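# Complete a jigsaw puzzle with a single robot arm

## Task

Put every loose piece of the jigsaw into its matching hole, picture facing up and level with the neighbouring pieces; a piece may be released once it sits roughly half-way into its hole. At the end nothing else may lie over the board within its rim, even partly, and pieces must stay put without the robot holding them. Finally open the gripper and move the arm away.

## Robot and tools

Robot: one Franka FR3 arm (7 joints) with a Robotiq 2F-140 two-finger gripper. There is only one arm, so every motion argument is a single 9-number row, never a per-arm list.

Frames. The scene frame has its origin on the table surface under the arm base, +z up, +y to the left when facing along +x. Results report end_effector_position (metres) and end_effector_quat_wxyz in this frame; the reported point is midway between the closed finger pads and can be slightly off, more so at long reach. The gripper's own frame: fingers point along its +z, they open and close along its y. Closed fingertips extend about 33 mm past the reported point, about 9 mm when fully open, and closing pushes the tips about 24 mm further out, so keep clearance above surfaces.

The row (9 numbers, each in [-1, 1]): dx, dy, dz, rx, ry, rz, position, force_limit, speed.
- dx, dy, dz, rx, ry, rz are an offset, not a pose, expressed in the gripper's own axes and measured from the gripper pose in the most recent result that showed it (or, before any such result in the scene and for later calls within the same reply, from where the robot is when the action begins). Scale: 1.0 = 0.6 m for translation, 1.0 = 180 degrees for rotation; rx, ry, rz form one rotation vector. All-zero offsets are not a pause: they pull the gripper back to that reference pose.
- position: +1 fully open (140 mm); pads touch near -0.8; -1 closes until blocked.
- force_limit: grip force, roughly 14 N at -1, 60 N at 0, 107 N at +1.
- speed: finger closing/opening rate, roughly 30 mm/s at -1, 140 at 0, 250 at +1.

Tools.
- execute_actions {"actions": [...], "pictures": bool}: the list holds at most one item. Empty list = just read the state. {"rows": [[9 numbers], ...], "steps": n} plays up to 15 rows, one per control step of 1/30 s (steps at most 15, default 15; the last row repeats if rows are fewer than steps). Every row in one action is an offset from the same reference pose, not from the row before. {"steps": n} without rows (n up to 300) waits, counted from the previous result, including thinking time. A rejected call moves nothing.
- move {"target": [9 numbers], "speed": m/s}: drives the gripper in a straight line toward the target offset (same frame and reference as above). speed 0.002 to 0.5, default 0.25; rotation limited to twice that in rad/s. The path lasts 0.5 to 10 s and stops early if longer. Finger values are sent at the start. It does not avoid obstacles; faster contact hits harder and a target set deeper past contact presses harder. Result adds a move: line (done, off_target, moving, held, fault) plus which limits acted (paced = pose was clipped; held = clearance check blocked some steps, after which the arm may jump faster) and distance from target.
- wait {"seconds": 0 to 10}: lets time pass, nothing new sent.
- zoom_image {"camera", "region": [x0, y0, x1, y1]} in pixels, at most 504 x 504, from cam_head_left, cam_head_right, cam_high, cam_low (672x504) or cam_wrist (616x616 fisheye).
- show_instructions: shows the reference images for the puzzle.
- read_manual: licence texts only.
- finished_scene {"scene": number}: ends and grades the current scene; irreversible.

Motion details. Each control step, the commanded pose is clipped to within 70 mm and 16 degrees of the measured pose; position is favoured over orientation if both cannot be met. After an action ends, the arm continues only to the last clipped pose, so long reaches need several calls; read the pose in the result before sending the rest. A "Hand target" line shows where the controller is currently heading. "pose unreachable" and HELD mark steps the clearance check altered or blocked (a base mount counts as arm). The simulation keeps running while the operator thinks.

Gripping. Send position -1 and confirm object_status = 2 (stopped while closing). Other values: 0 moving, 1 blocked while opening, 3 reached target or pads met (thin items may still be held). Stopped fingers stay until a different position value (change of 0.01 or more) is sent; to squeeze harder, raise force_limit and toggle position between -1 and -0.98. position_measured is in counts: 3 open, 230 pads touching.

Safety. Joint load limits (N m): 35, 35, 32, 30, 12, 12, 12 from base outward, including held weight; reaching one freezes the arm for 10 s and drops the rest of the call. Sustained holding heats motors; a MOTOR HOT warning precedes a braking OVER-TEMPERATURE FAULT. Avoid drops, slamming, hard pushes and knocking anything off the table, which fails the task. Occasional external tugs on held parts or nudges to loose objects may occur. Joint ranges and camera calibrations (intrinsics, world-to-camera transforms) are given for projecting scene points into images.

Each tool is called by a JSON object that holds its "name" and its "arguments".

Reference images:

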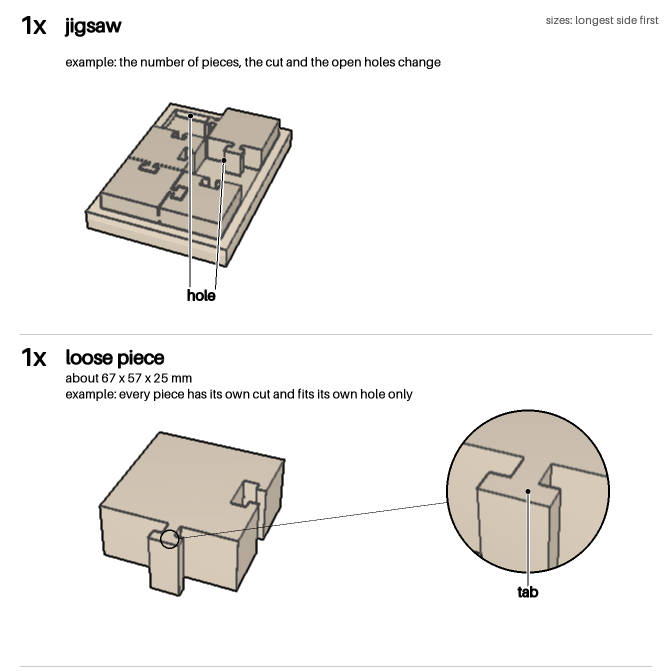

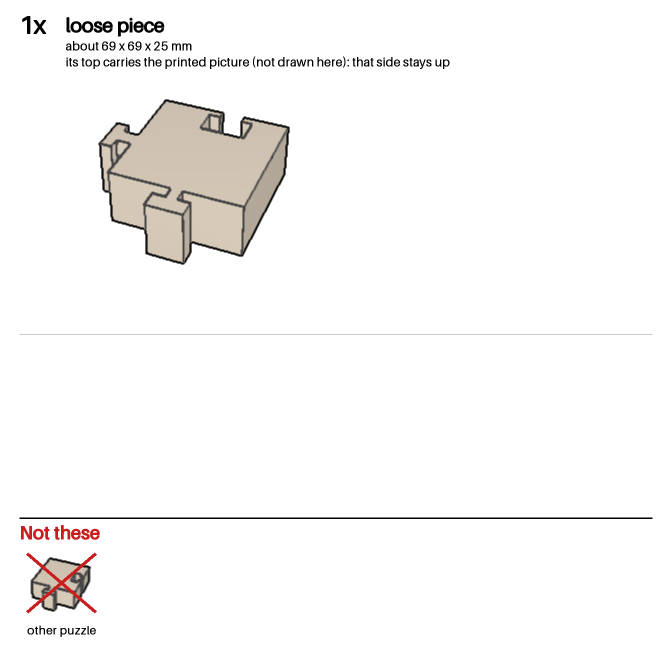

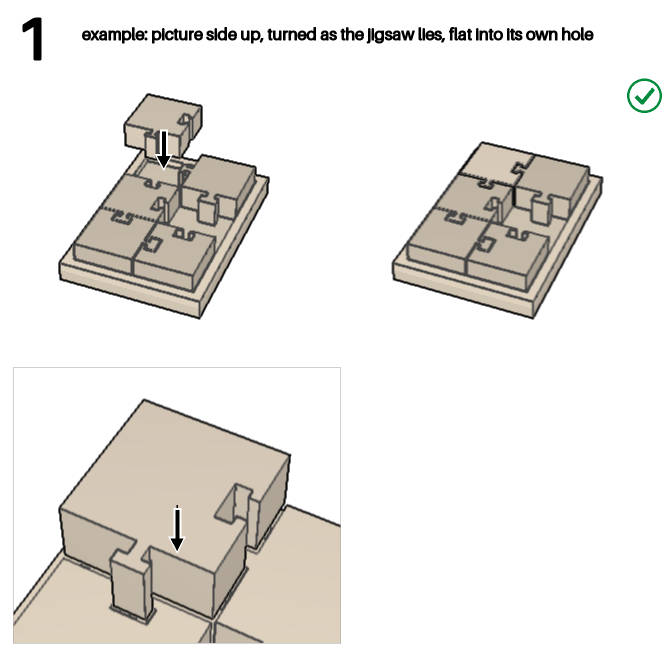

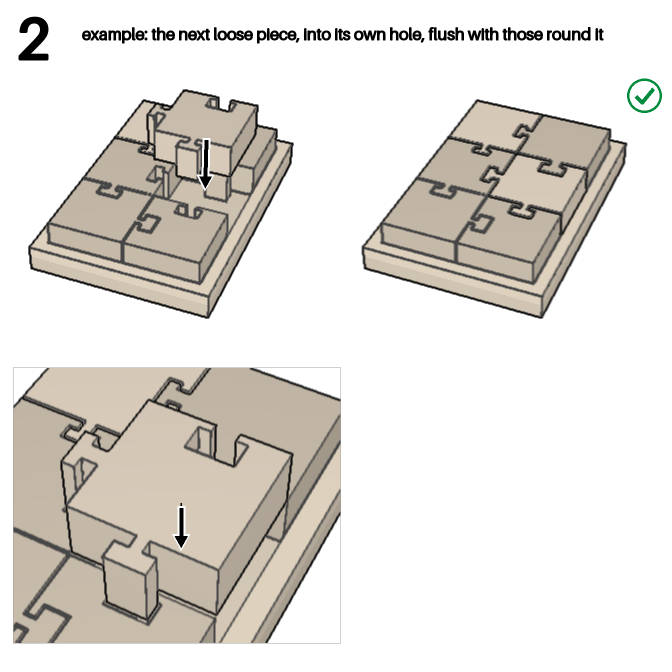

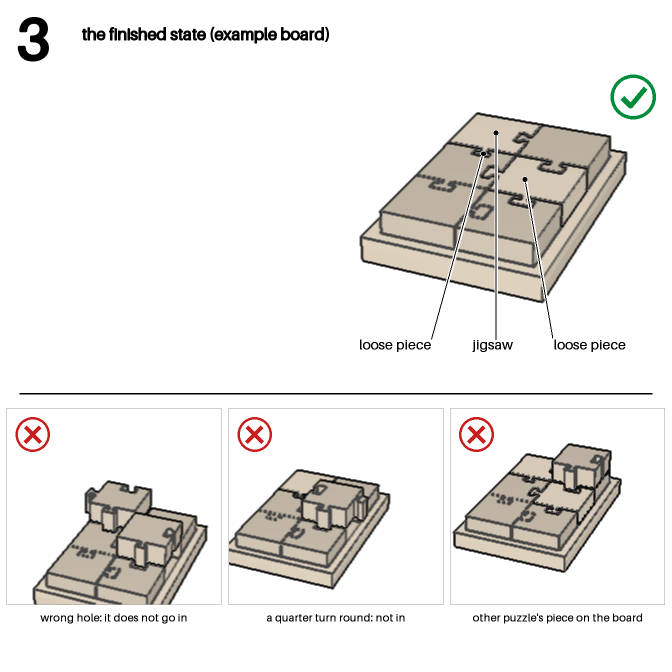

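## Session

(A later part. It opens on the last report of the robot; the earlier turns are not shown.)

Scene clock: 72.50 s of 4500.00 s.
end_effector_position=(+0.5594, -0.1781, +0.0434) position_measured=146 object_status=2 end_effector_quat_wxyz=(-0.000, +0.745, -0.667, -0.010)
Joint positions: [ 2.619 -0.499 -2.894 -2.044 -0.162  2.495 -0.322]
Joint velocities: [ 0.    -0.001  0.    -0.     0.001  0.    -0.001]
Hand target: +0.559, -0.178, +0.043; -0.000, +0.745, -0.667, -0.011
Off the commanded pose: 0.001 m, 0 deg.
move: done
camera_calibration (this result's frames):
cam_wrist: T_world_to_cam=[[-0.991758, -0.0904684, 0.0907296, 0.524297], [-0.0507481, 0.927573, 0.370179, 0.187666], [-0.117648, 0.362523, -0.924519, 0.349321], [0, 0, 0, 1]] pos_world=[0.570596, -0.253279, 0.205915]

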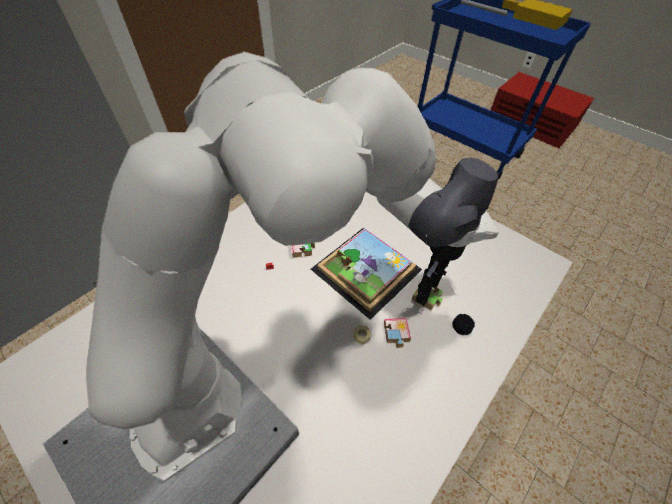

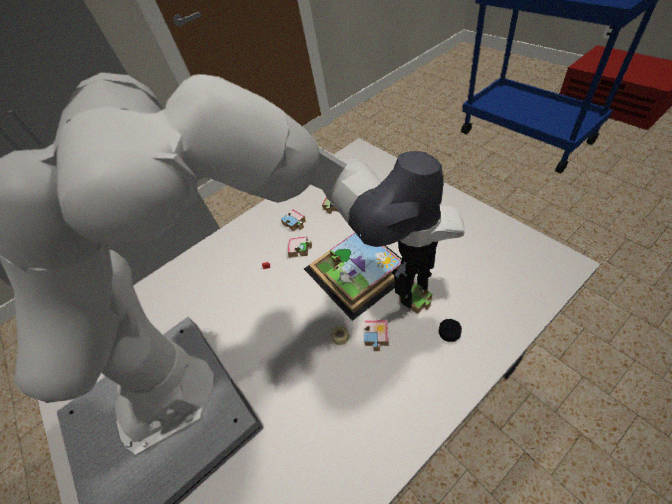

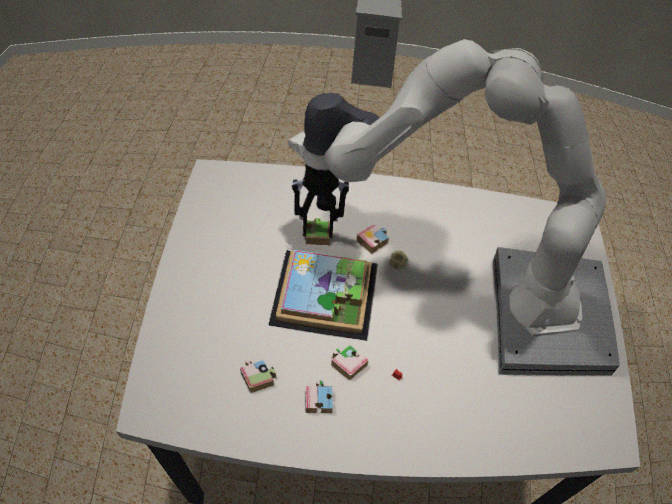

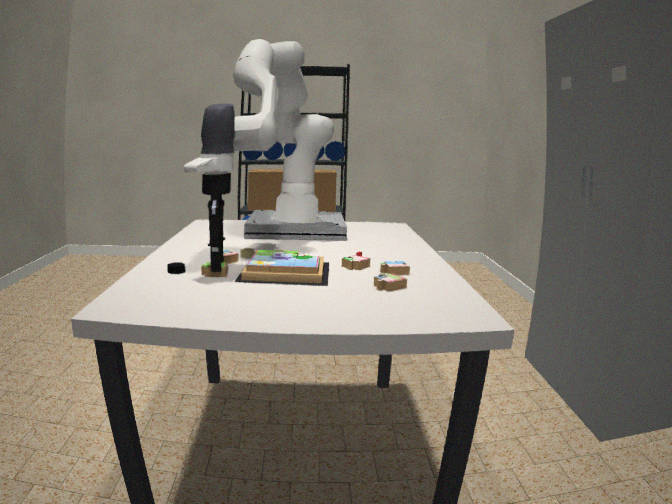

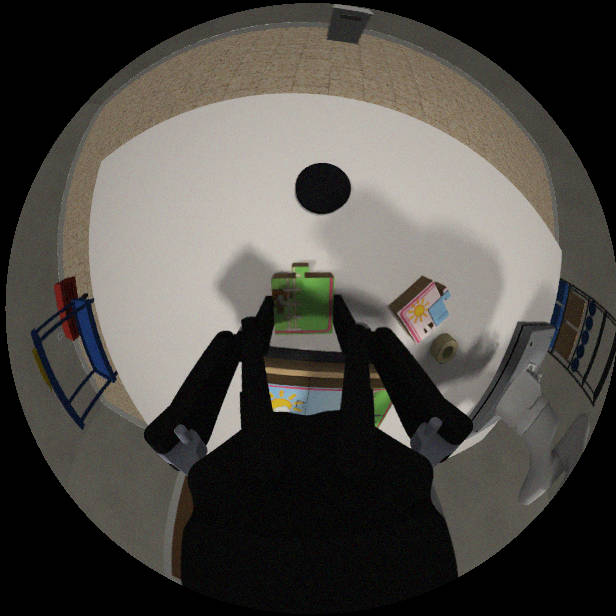

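{"name": "move", "arguments": {"target": [0,0,-0.08,0,0,0,-1,0,0], "speed": 0.15}}

{"name": "move", "arguments": {"target": [-0.414,0.112,0,0,0,0.039,-1,0,0], "speed": 0.2}}

{"name": "zoom_image", "arguments": {"camera": "cam_wrist", "region": [200, 200, 420, 420]}}

{"name": "zoom_image", "arguments": {"camera": "cam_high", "region": [260, 200, 420, 350]}}

{"name": "zoom_image", "arguments": {"camera": "cam_low", "region": [220, 190, 380, 300]}}

Scene clock: 84.37 s of 4500.00 s.
end_effector_position=(+0.5604, -0.1805, +0.0913) position_measured=146 object_status=2 end_effector_quat_wxyz=(+0.001, +0.743, -0.670, -0.008)
Joint positions: [ 2.594 -0.407 -2.866 -2.042 -0.136  2.407 -0.333]
Joint velocities: [-0.008 -0.001  0.002 -0.     0.    -0.012 -0.004]
Hand target: +0.560, -0.179, +0.091; -0.000, +0.745, -0.667, -0.010
Off the commanded pose: 0.002 m, 1 deg.
After step 90, 7.90 s passed at rest.
move: done
camera_calibration (this result's frames):
cam_wrist: T_world_to_cam=[[-0.992597, -0.0833193, 0.0883667, 0.522724], [-0.0454943, 0.929678, 0.365552, 0.170036], [-0.11261, 0.358826, -0.926587, 0.391257], [0, 0, 0, 1]] pos_world=[0.570649, -0.254919, 0.254185]

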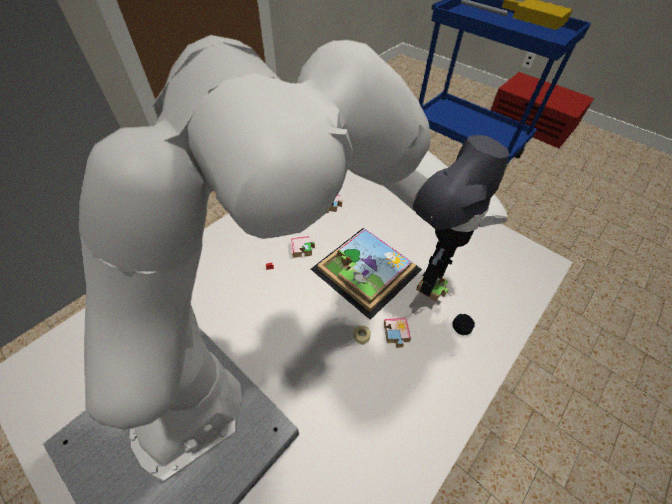

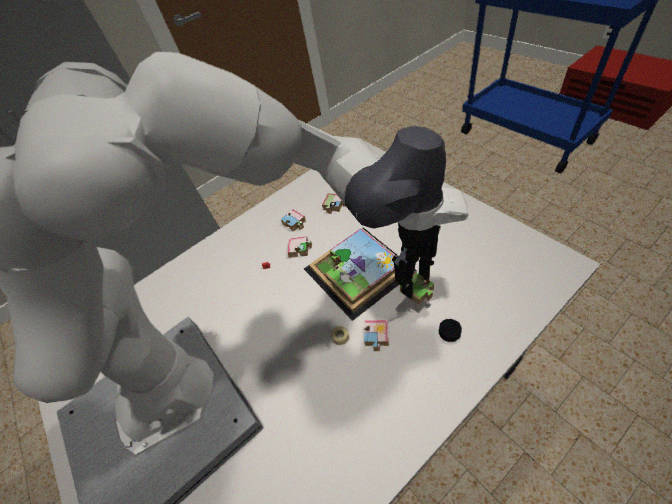

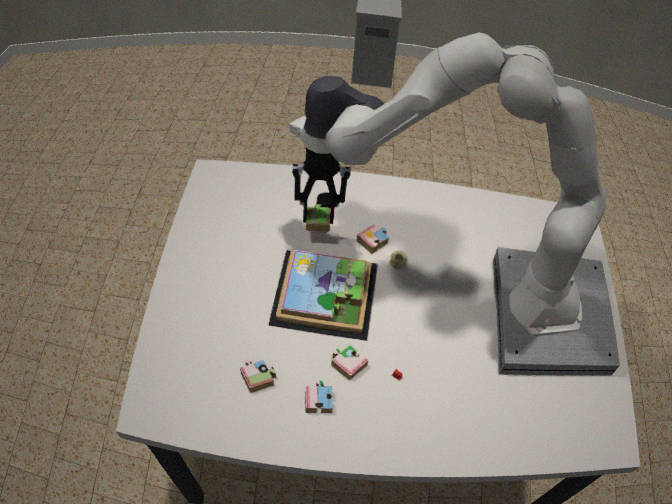

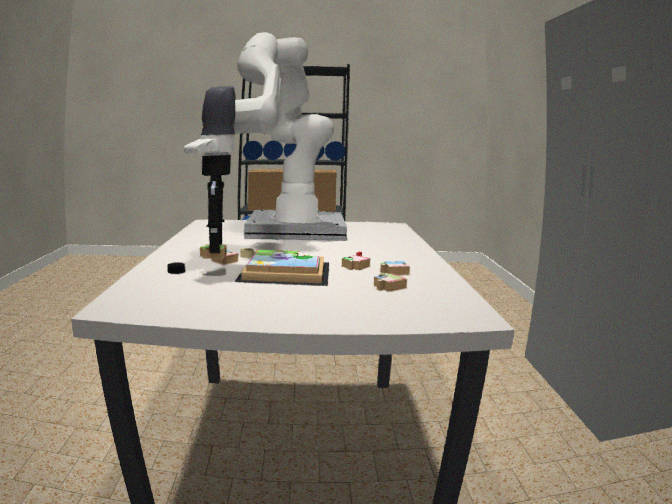

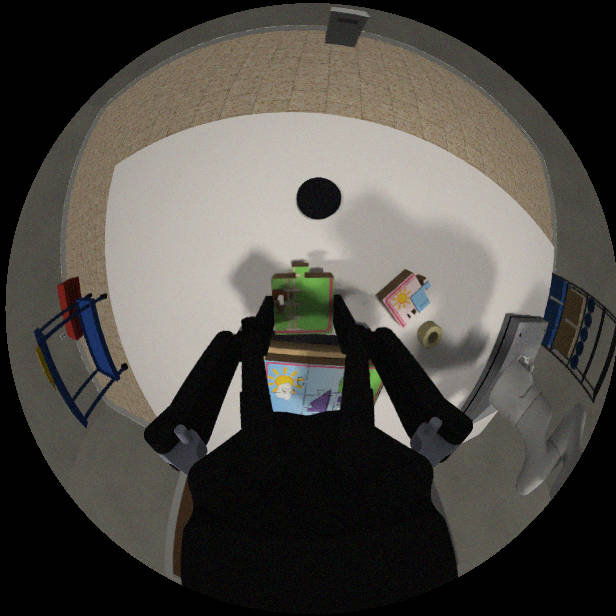

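Scene clock: 86.60 s of 4500.00 s.
end_effector_position=(+0.4695, +0.0580, +0.0920) position_measured=146 object_status=2 end_effector_quat_wxyz=(+0.004, +0.705, -0.710, -0.009)
Joint positions: [ 2.761 -0.124 -2.62  -2.467 -0.068  2.553  0.163]
Joint velocities: [-0.001 -0.001  0.002 -0.001 -0.005  0.001  0.037]
Hand target: +0.471, +0.059, +0.093; +0.003, +0.701, -0.714, -0.006
Off the commanded pose: 0.003 m, 1 deg.
joint sent to its limit — the command would take joint 1 (waist) past its upper limit, so that joint was sent only as far as its limit.
move: done
camera_calibration (this result's frames):
cam_wrist: T_world_to_cam=[[-0.995142, 0.0269391, 0.0946889, 0.44648], [0.0595995, 0.9304, 0.361667, -0.105136], [-0.0783556, 0.365553, -0.927486, 0.279647], [0, 0, 0, 1]] pos_world=[0.472489, -0.0164354, 0.255116]

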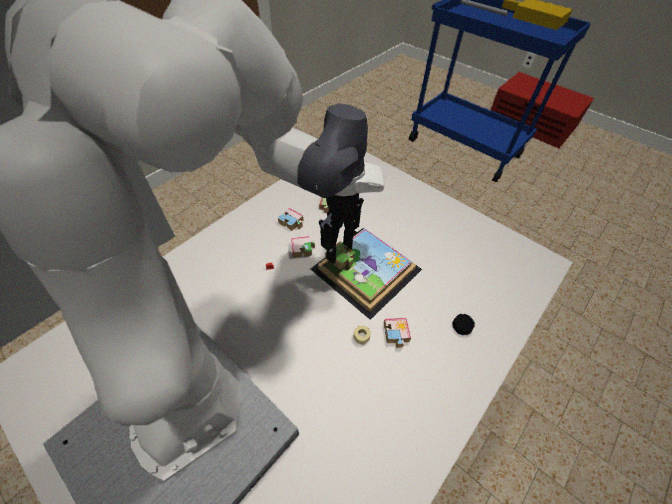

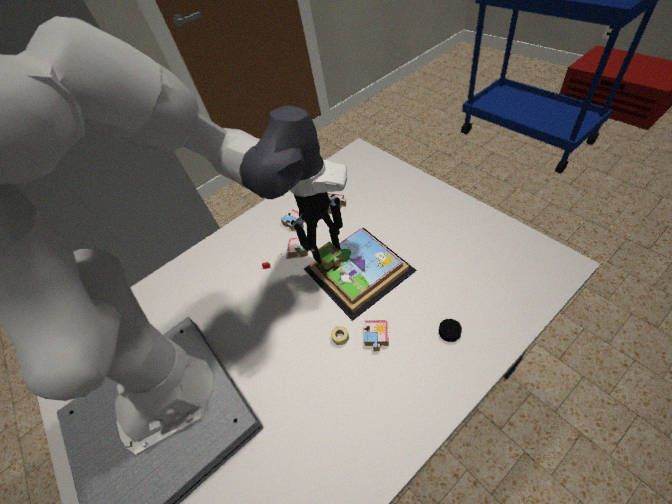

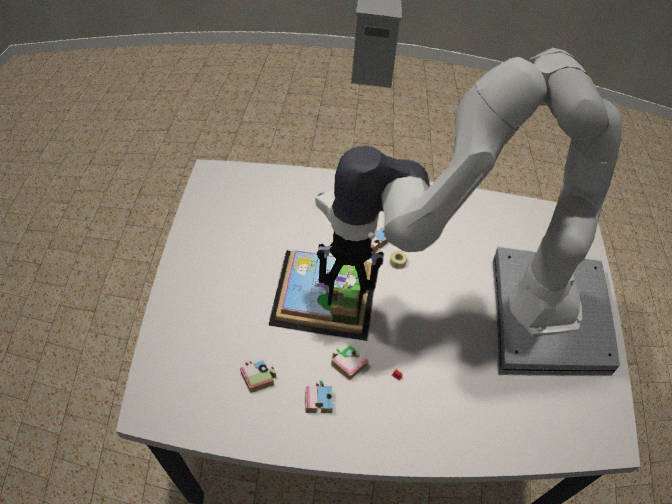

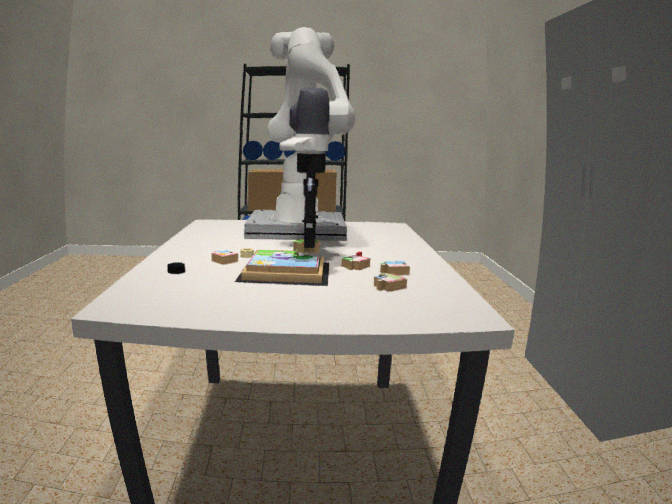

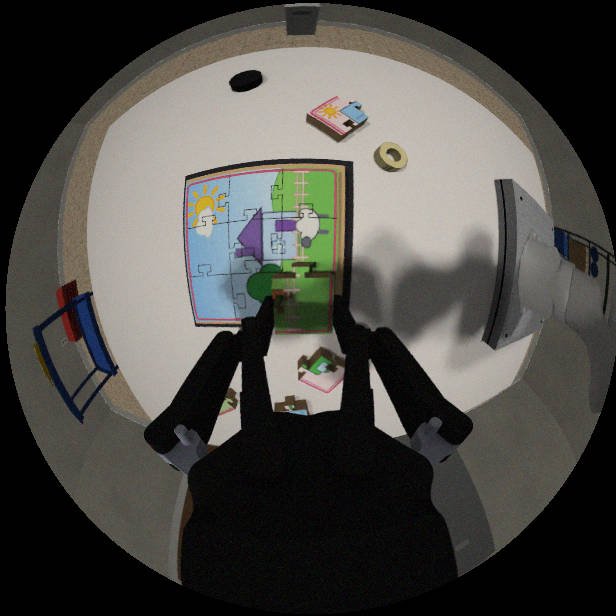

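Region (200, 200, 420, 420) of cam_wrist's 616x616 image, scaled by 2.291, with more detail than that image has.

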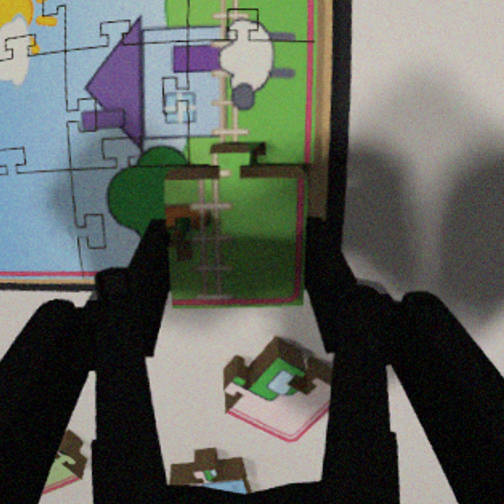

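Region (260, 200, 420, 350) of cam_high's 672x504 image, scaled by 3.150, with more detail than that image has; it fills the top 472 rows of this view, and the rest is white.

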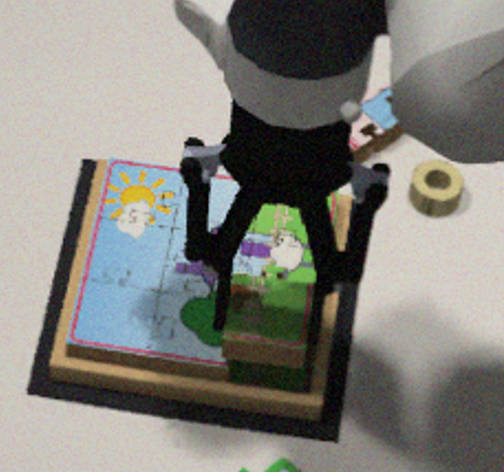

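Region (220, 190, 380, 300) of cam_low's 672x504 image, scaled by 3.150, with more detail than that image has; it fills the top 346 rows of this view, and the rest is white.

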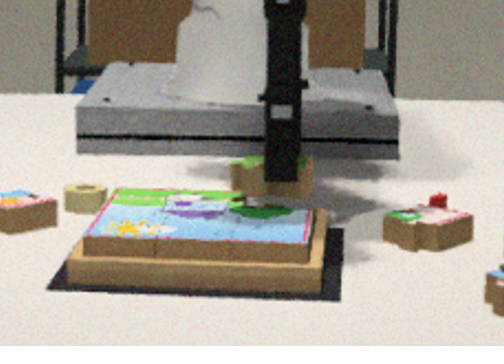

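{"name": "move", "arguments": {"target": [0,0,0.013,0,0,0,-1,0,0], "speed": 0.03}}

{"name": "zoom_image", "arguments": {"camera": "cam_wrist", "region": [240, 230, 380, 370]}}

{"name": "zoom_image", "arguments": {"camera": "cam_high", "region": [300, 250, 400, 350]}}

{"name": "zoom_image", "arguments": {"camera": "cam_low", "region": [260, 210, 360, 290]}}

Scene clock: 93.30 s of 4500.00 s.
end_effector_position=(+0.4683, +0.0596, +0.0846) position_measured=146 object_status=2 end_effector_quat_wxyz=(+0.005, +0.705, -0.709, -0.011)
Joint positions: [ 2.761 -0.144 -2.62  -2.468 -0.084  2.567  0.174]
Joint velocities: [-0.001 -0.001 -0.    -0.001 -0.007  0.01  -0.   ]
Hand target: +0.469, +0.058, +0.084; +0.004, +0.705, -0.710, -0.009
Off the commanded pose: 0.002 m, 0 deg.
After step 90, 3.00 s passed at rest.
move: done
camera_calibration (this result's frames):
cam_wrist: T_world_to_cam=[[-0.994828, 0.0246896, 0.0985265, 0.445665], [0.0590537, 0.929811, 0.36327, -0.103676], [-0.082642, 0.367209, -0.92646, 0.273962], [0, 0, 0, 1]] pos_world=[0.472123, -0.0152059, 0.247568]

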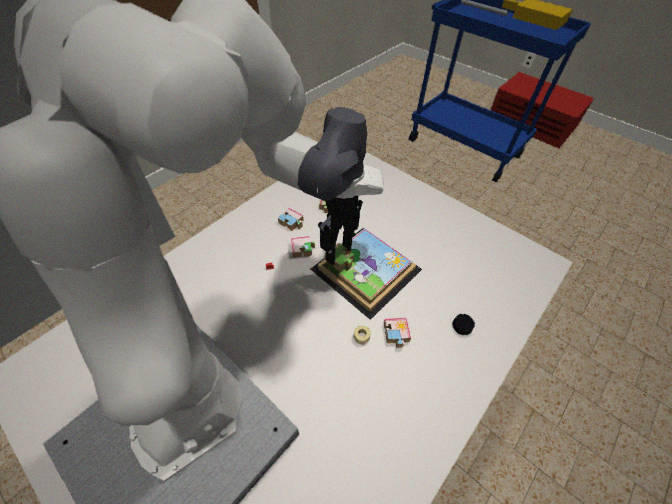

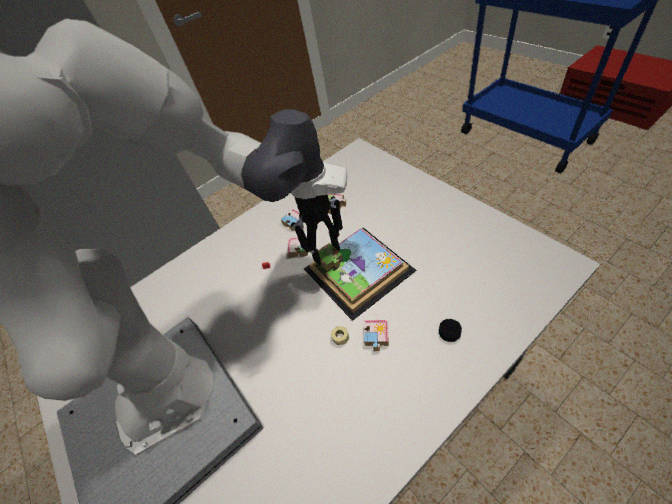

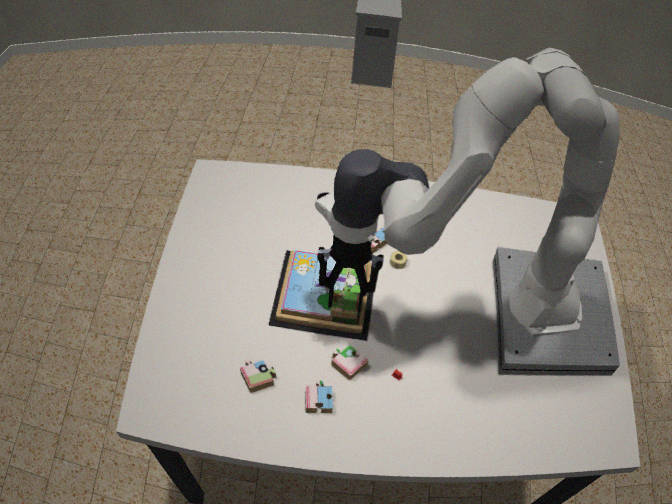

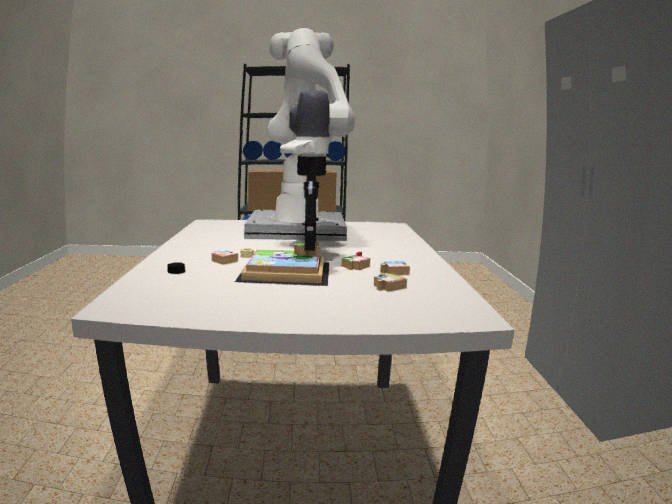

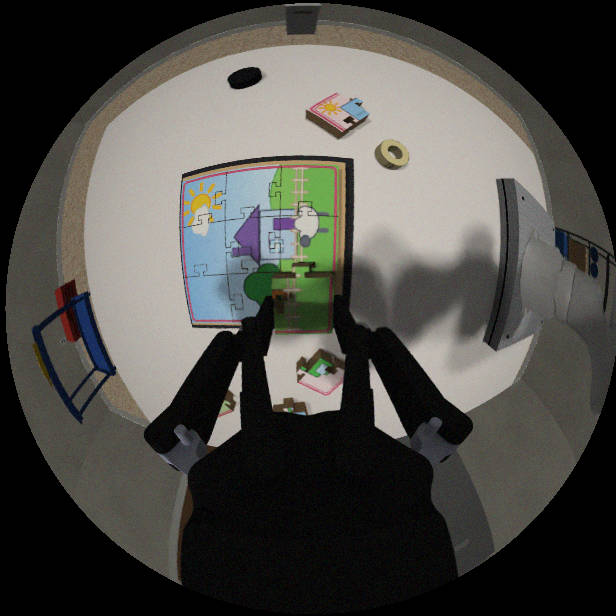

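Region (240, 230, 380, 370) of cam_wrist's 616x616 image, scaled by 3.600, with more detail than that image has.

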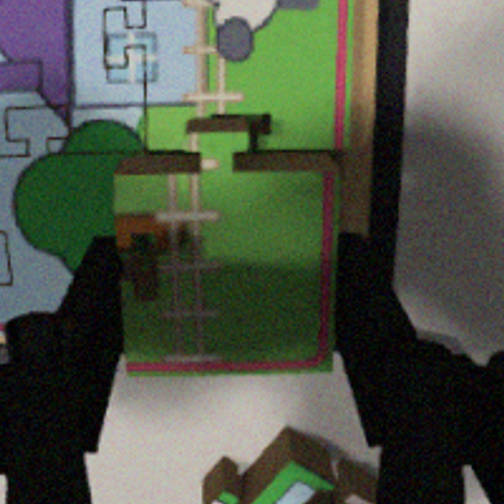

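Region (300, 250, 400, 350) of cam_high's 672x504 image, scaled by 5.040, with more detail than that image has.

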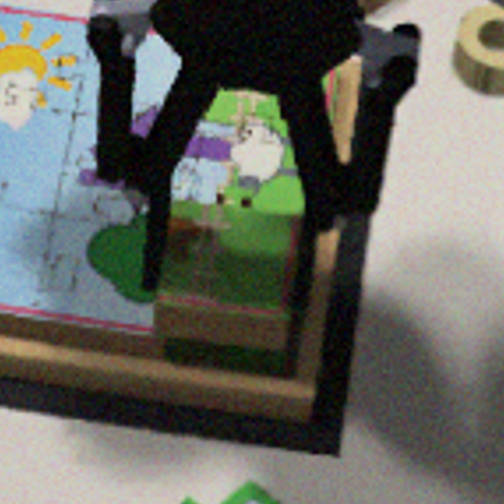

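Region (260, 210, 360, 290) of cam_low's 672x504 image, scaled by 5.040, with more detail than that image has; it fills the top 403 rows of this view, and the rest is white.

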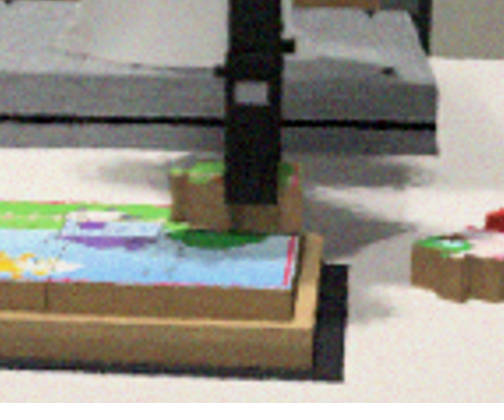

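{"name": "move", "arguments": {"target": [0,0.009,0.005,0,0,0,-1,0,0], "speed": 0.02}}

{"name": "zoom_image", "arguments": {"camera": "cam_wrist", "region": [240, 230, 380, 370]}}

{"name": "zoom_image", "arguments": {"camera": "cam_high", "region": [300, 250, 400, 350]}}

{"name": "zoom_image", "arguments": {"camera": "cam_head_right", "region": [290, 220, 390, 310]}}

Scene clock: 105.33 s of 4500.00 s.
end_effector_position=(+0.4636, +0.0588, +0.0821) position_measured=146 object_status=2 end_effector_quat_wxyz=(+0.006, +0.706, -0.708, -0.010)
Joint positions: [ 2.761 -0.139 -2.62  -2.484 -0.085  2.578  0.174]
Joint velocities: [ 0.     0.002  0.001 -0.003  0.001  0.005 -0.002]
Hand target: +0.463, +0.060, +0.082; +0.005, +0.705, -0.709, -0.011
Off the commanded pose: 0.001 m, 0 deg.
After step 90, 8.33 s passed at rest.
move: done
camera_calibration (this result's frames):
cam_wrist: T_world_to_cam=[[-0.994834, 0.0233348, 0.0988009, 0.441251], [0.057681, 0.930796, 0.360959, -0.100968], [-0.0835406, 0.364793, -0.927333, 0.272169], [0, 0, 0, 1]] pos_world=[0.467532, -0.015601, 0.245241]

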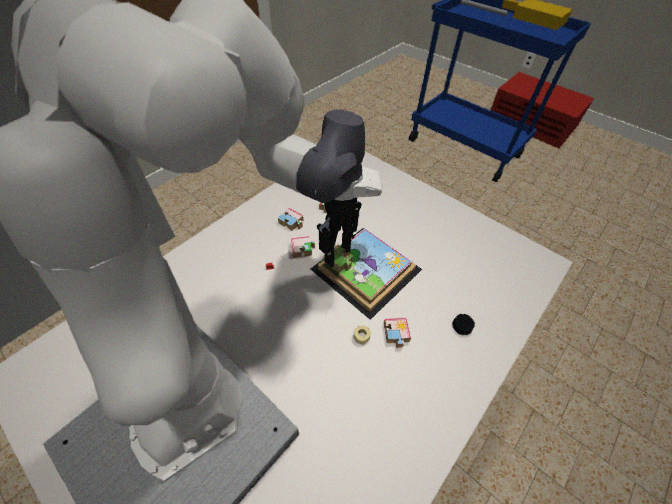

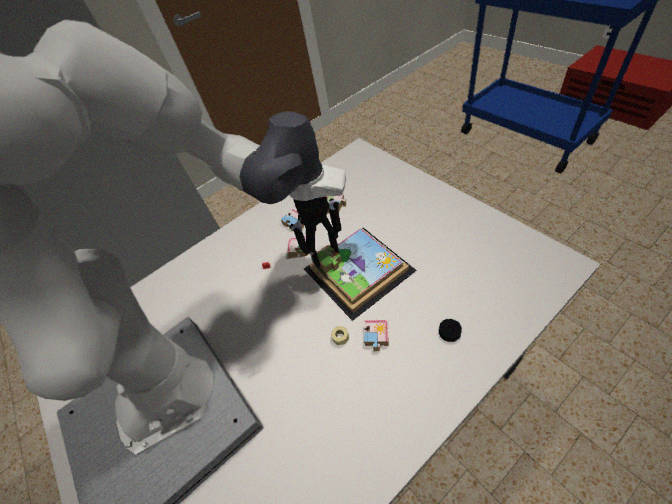

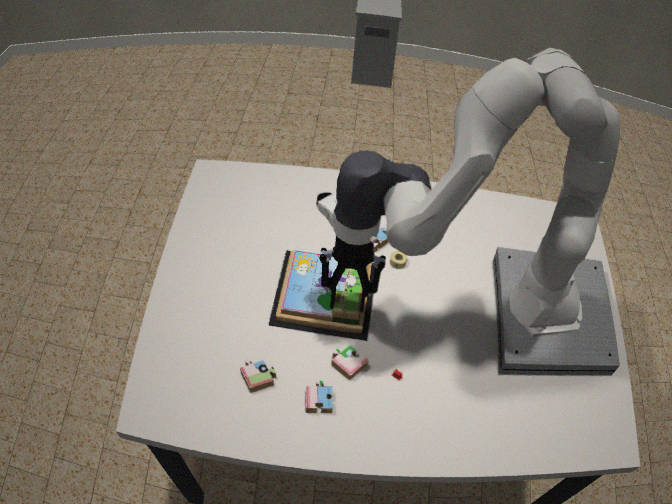

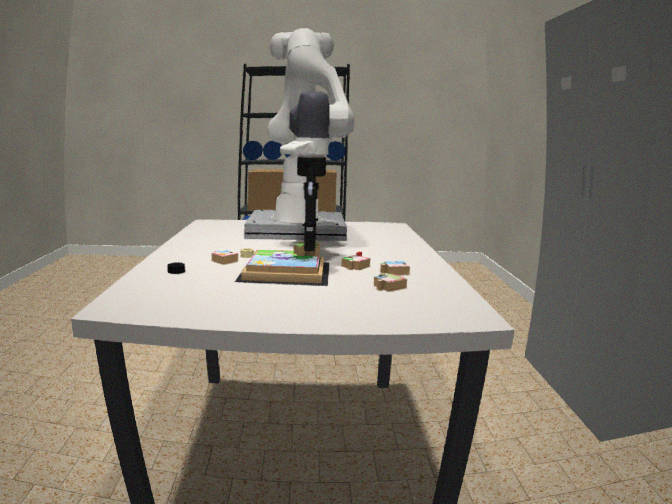

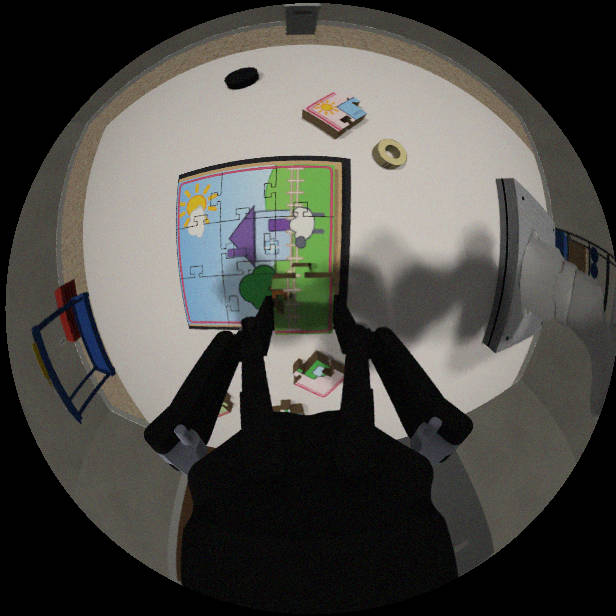

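Region (240, 230, 380, 370) of cam_wrist's 616x616 image, scaled by 3.600, with more detail than that image has.

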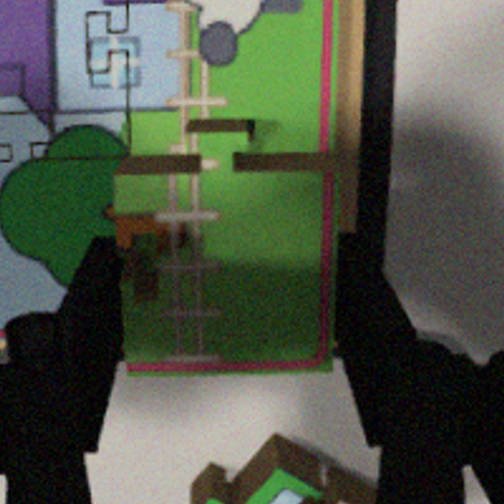

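Region (300, 250, 400, 350) of cam_high's 672x504 image, scaled by 5.040, with more detail than that image has.

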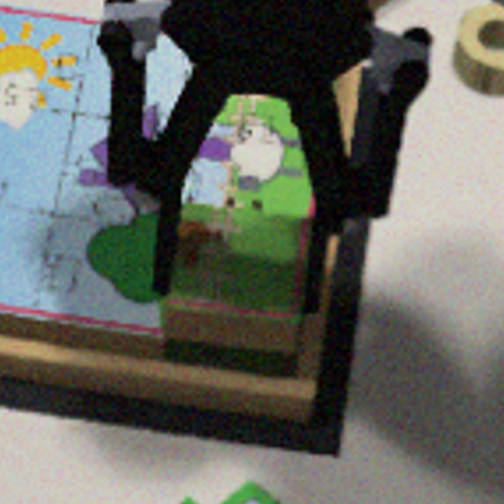

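Region (290, 220, 390, 310) of cam_head_right's 672x504 image, scaled by 5.040, with more detail than that image has; it fills the top 454 rows of this view, and the rest is white.

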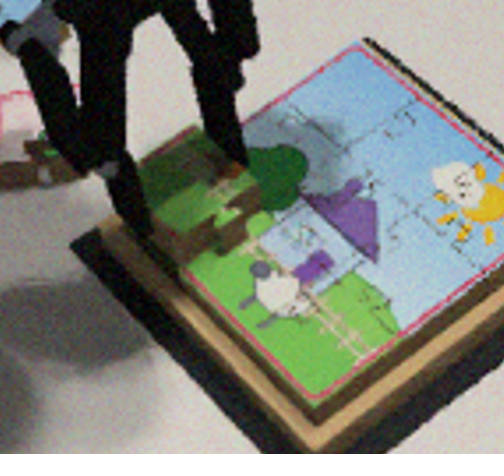

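{"name": "move", "arguments": {"target": [0,0,0.015,0,0,0,-1,0,0], "speed": 0.01}}

{"name": "zoom_image", "arguments": {"camera": "cam_wrist", "region": [240, 230, 380, 370]}}

{"name": "zoom_image", "arguments": {"camera": "cam_high", "region": [300, 250, 400, 350]}}

{"name": "zoom_image", "arguments": {"camera": "cam_head_right", "region": [290, 220, 390, 310]}}

Scene clock: 117.73 s of 4500.00 s.
end_effector_position=(+0.4695, +0.0591, +0.0816) position_measured=146 object_status=2 end_effector_quat_wxyz=(+0.002, +0.709, -0.705, -0.003)
Joint positions: [ 2.761 -0.147 -2.619 -2.479 -0.105  2.594  0.182]
Joint velocities: [-0.    -0.     0.001  0.001 -0.006  0.004  0.009]
Hand target: +0.463, +0.059, +0.073; +0.006, +0.706, -0.708, -0.010
Off the commanded pose: 0.010 m, 1 deg.
joint sent to its limit — the command would take joint 1 (waist) past its upper limit, so that joint was sent only as far as its limit.
After step 90, 8.27 s passed at rest.
move: off_target
camera_calibration (this result's frames):
cam_wrist: T_world_to_cam=[[-0.996331, 0.0154544, 0.0841732, 0.449518], [0.0447638, 0.932393, 0.358665, -0.0952801], [-0.0729395, 0.361117, -0.929664, 0.267558], [0, 0, 0, 1]] pos_world=[0.47165, -0.0147284, 0.245075]

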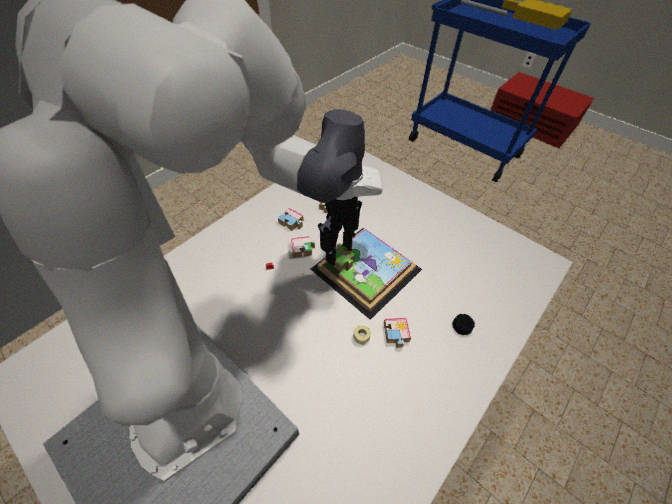

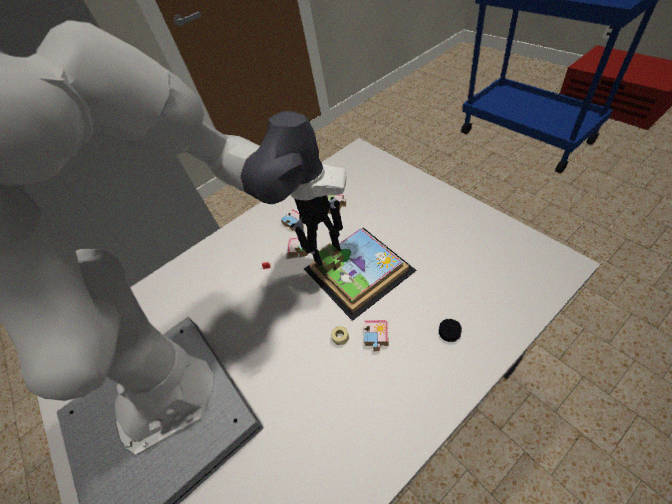

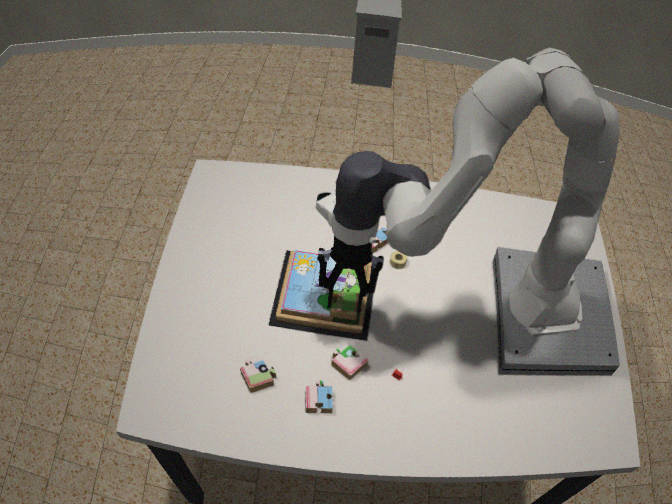

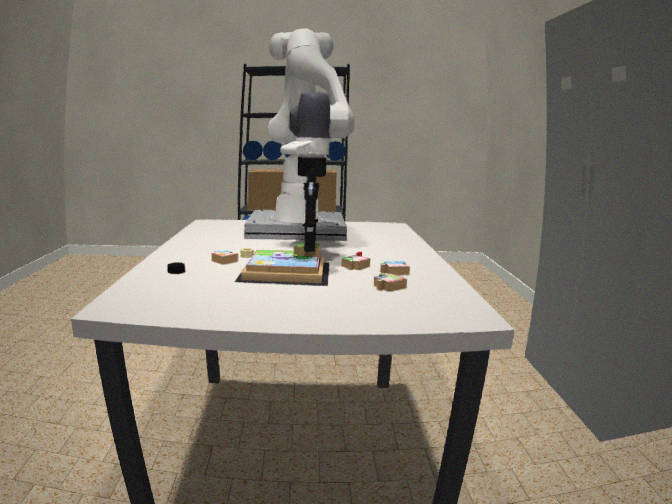

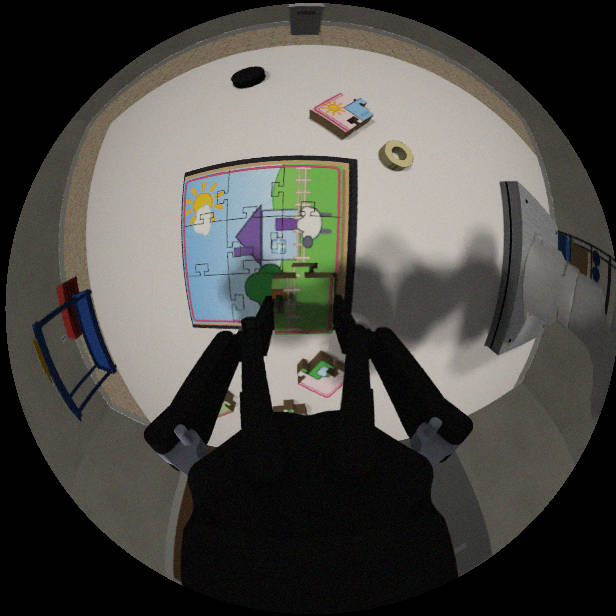

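Region (240, 230, 380, 370) of cam_wrist's 616x616 image, scaled by 3.600, with more detail than that image has.

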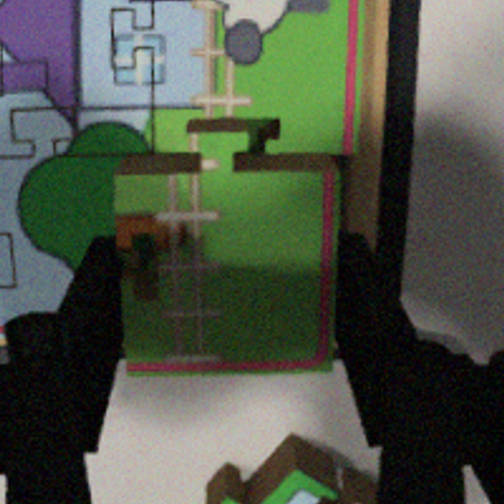

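Region (300, 250, 400, 350) of cam_high's 672x504 image, scaled by 5.040, with more detail than that image has.

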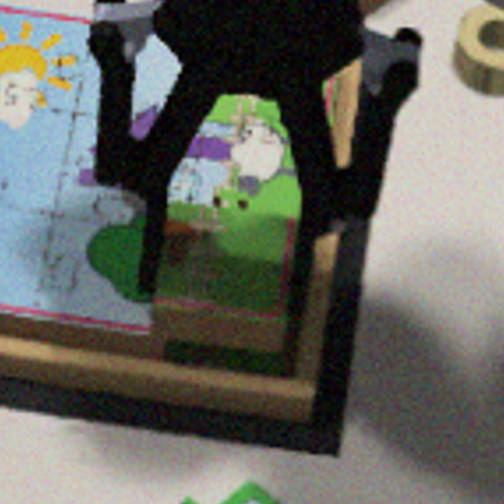

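Region (290, 220, 390, 310) of cam_head_right's 672x504 image, scaled by 5.040, with more detail than that image has; it fills the top 454 rows of this view, and the rest is white.

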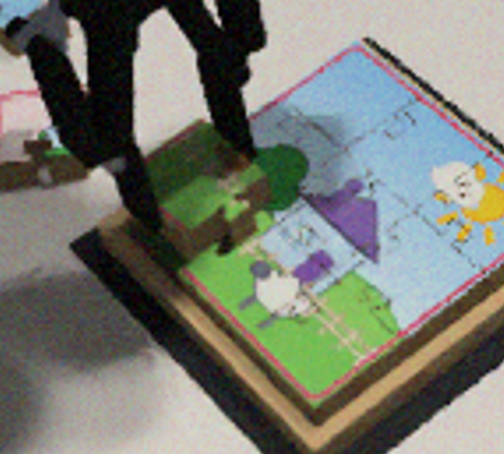

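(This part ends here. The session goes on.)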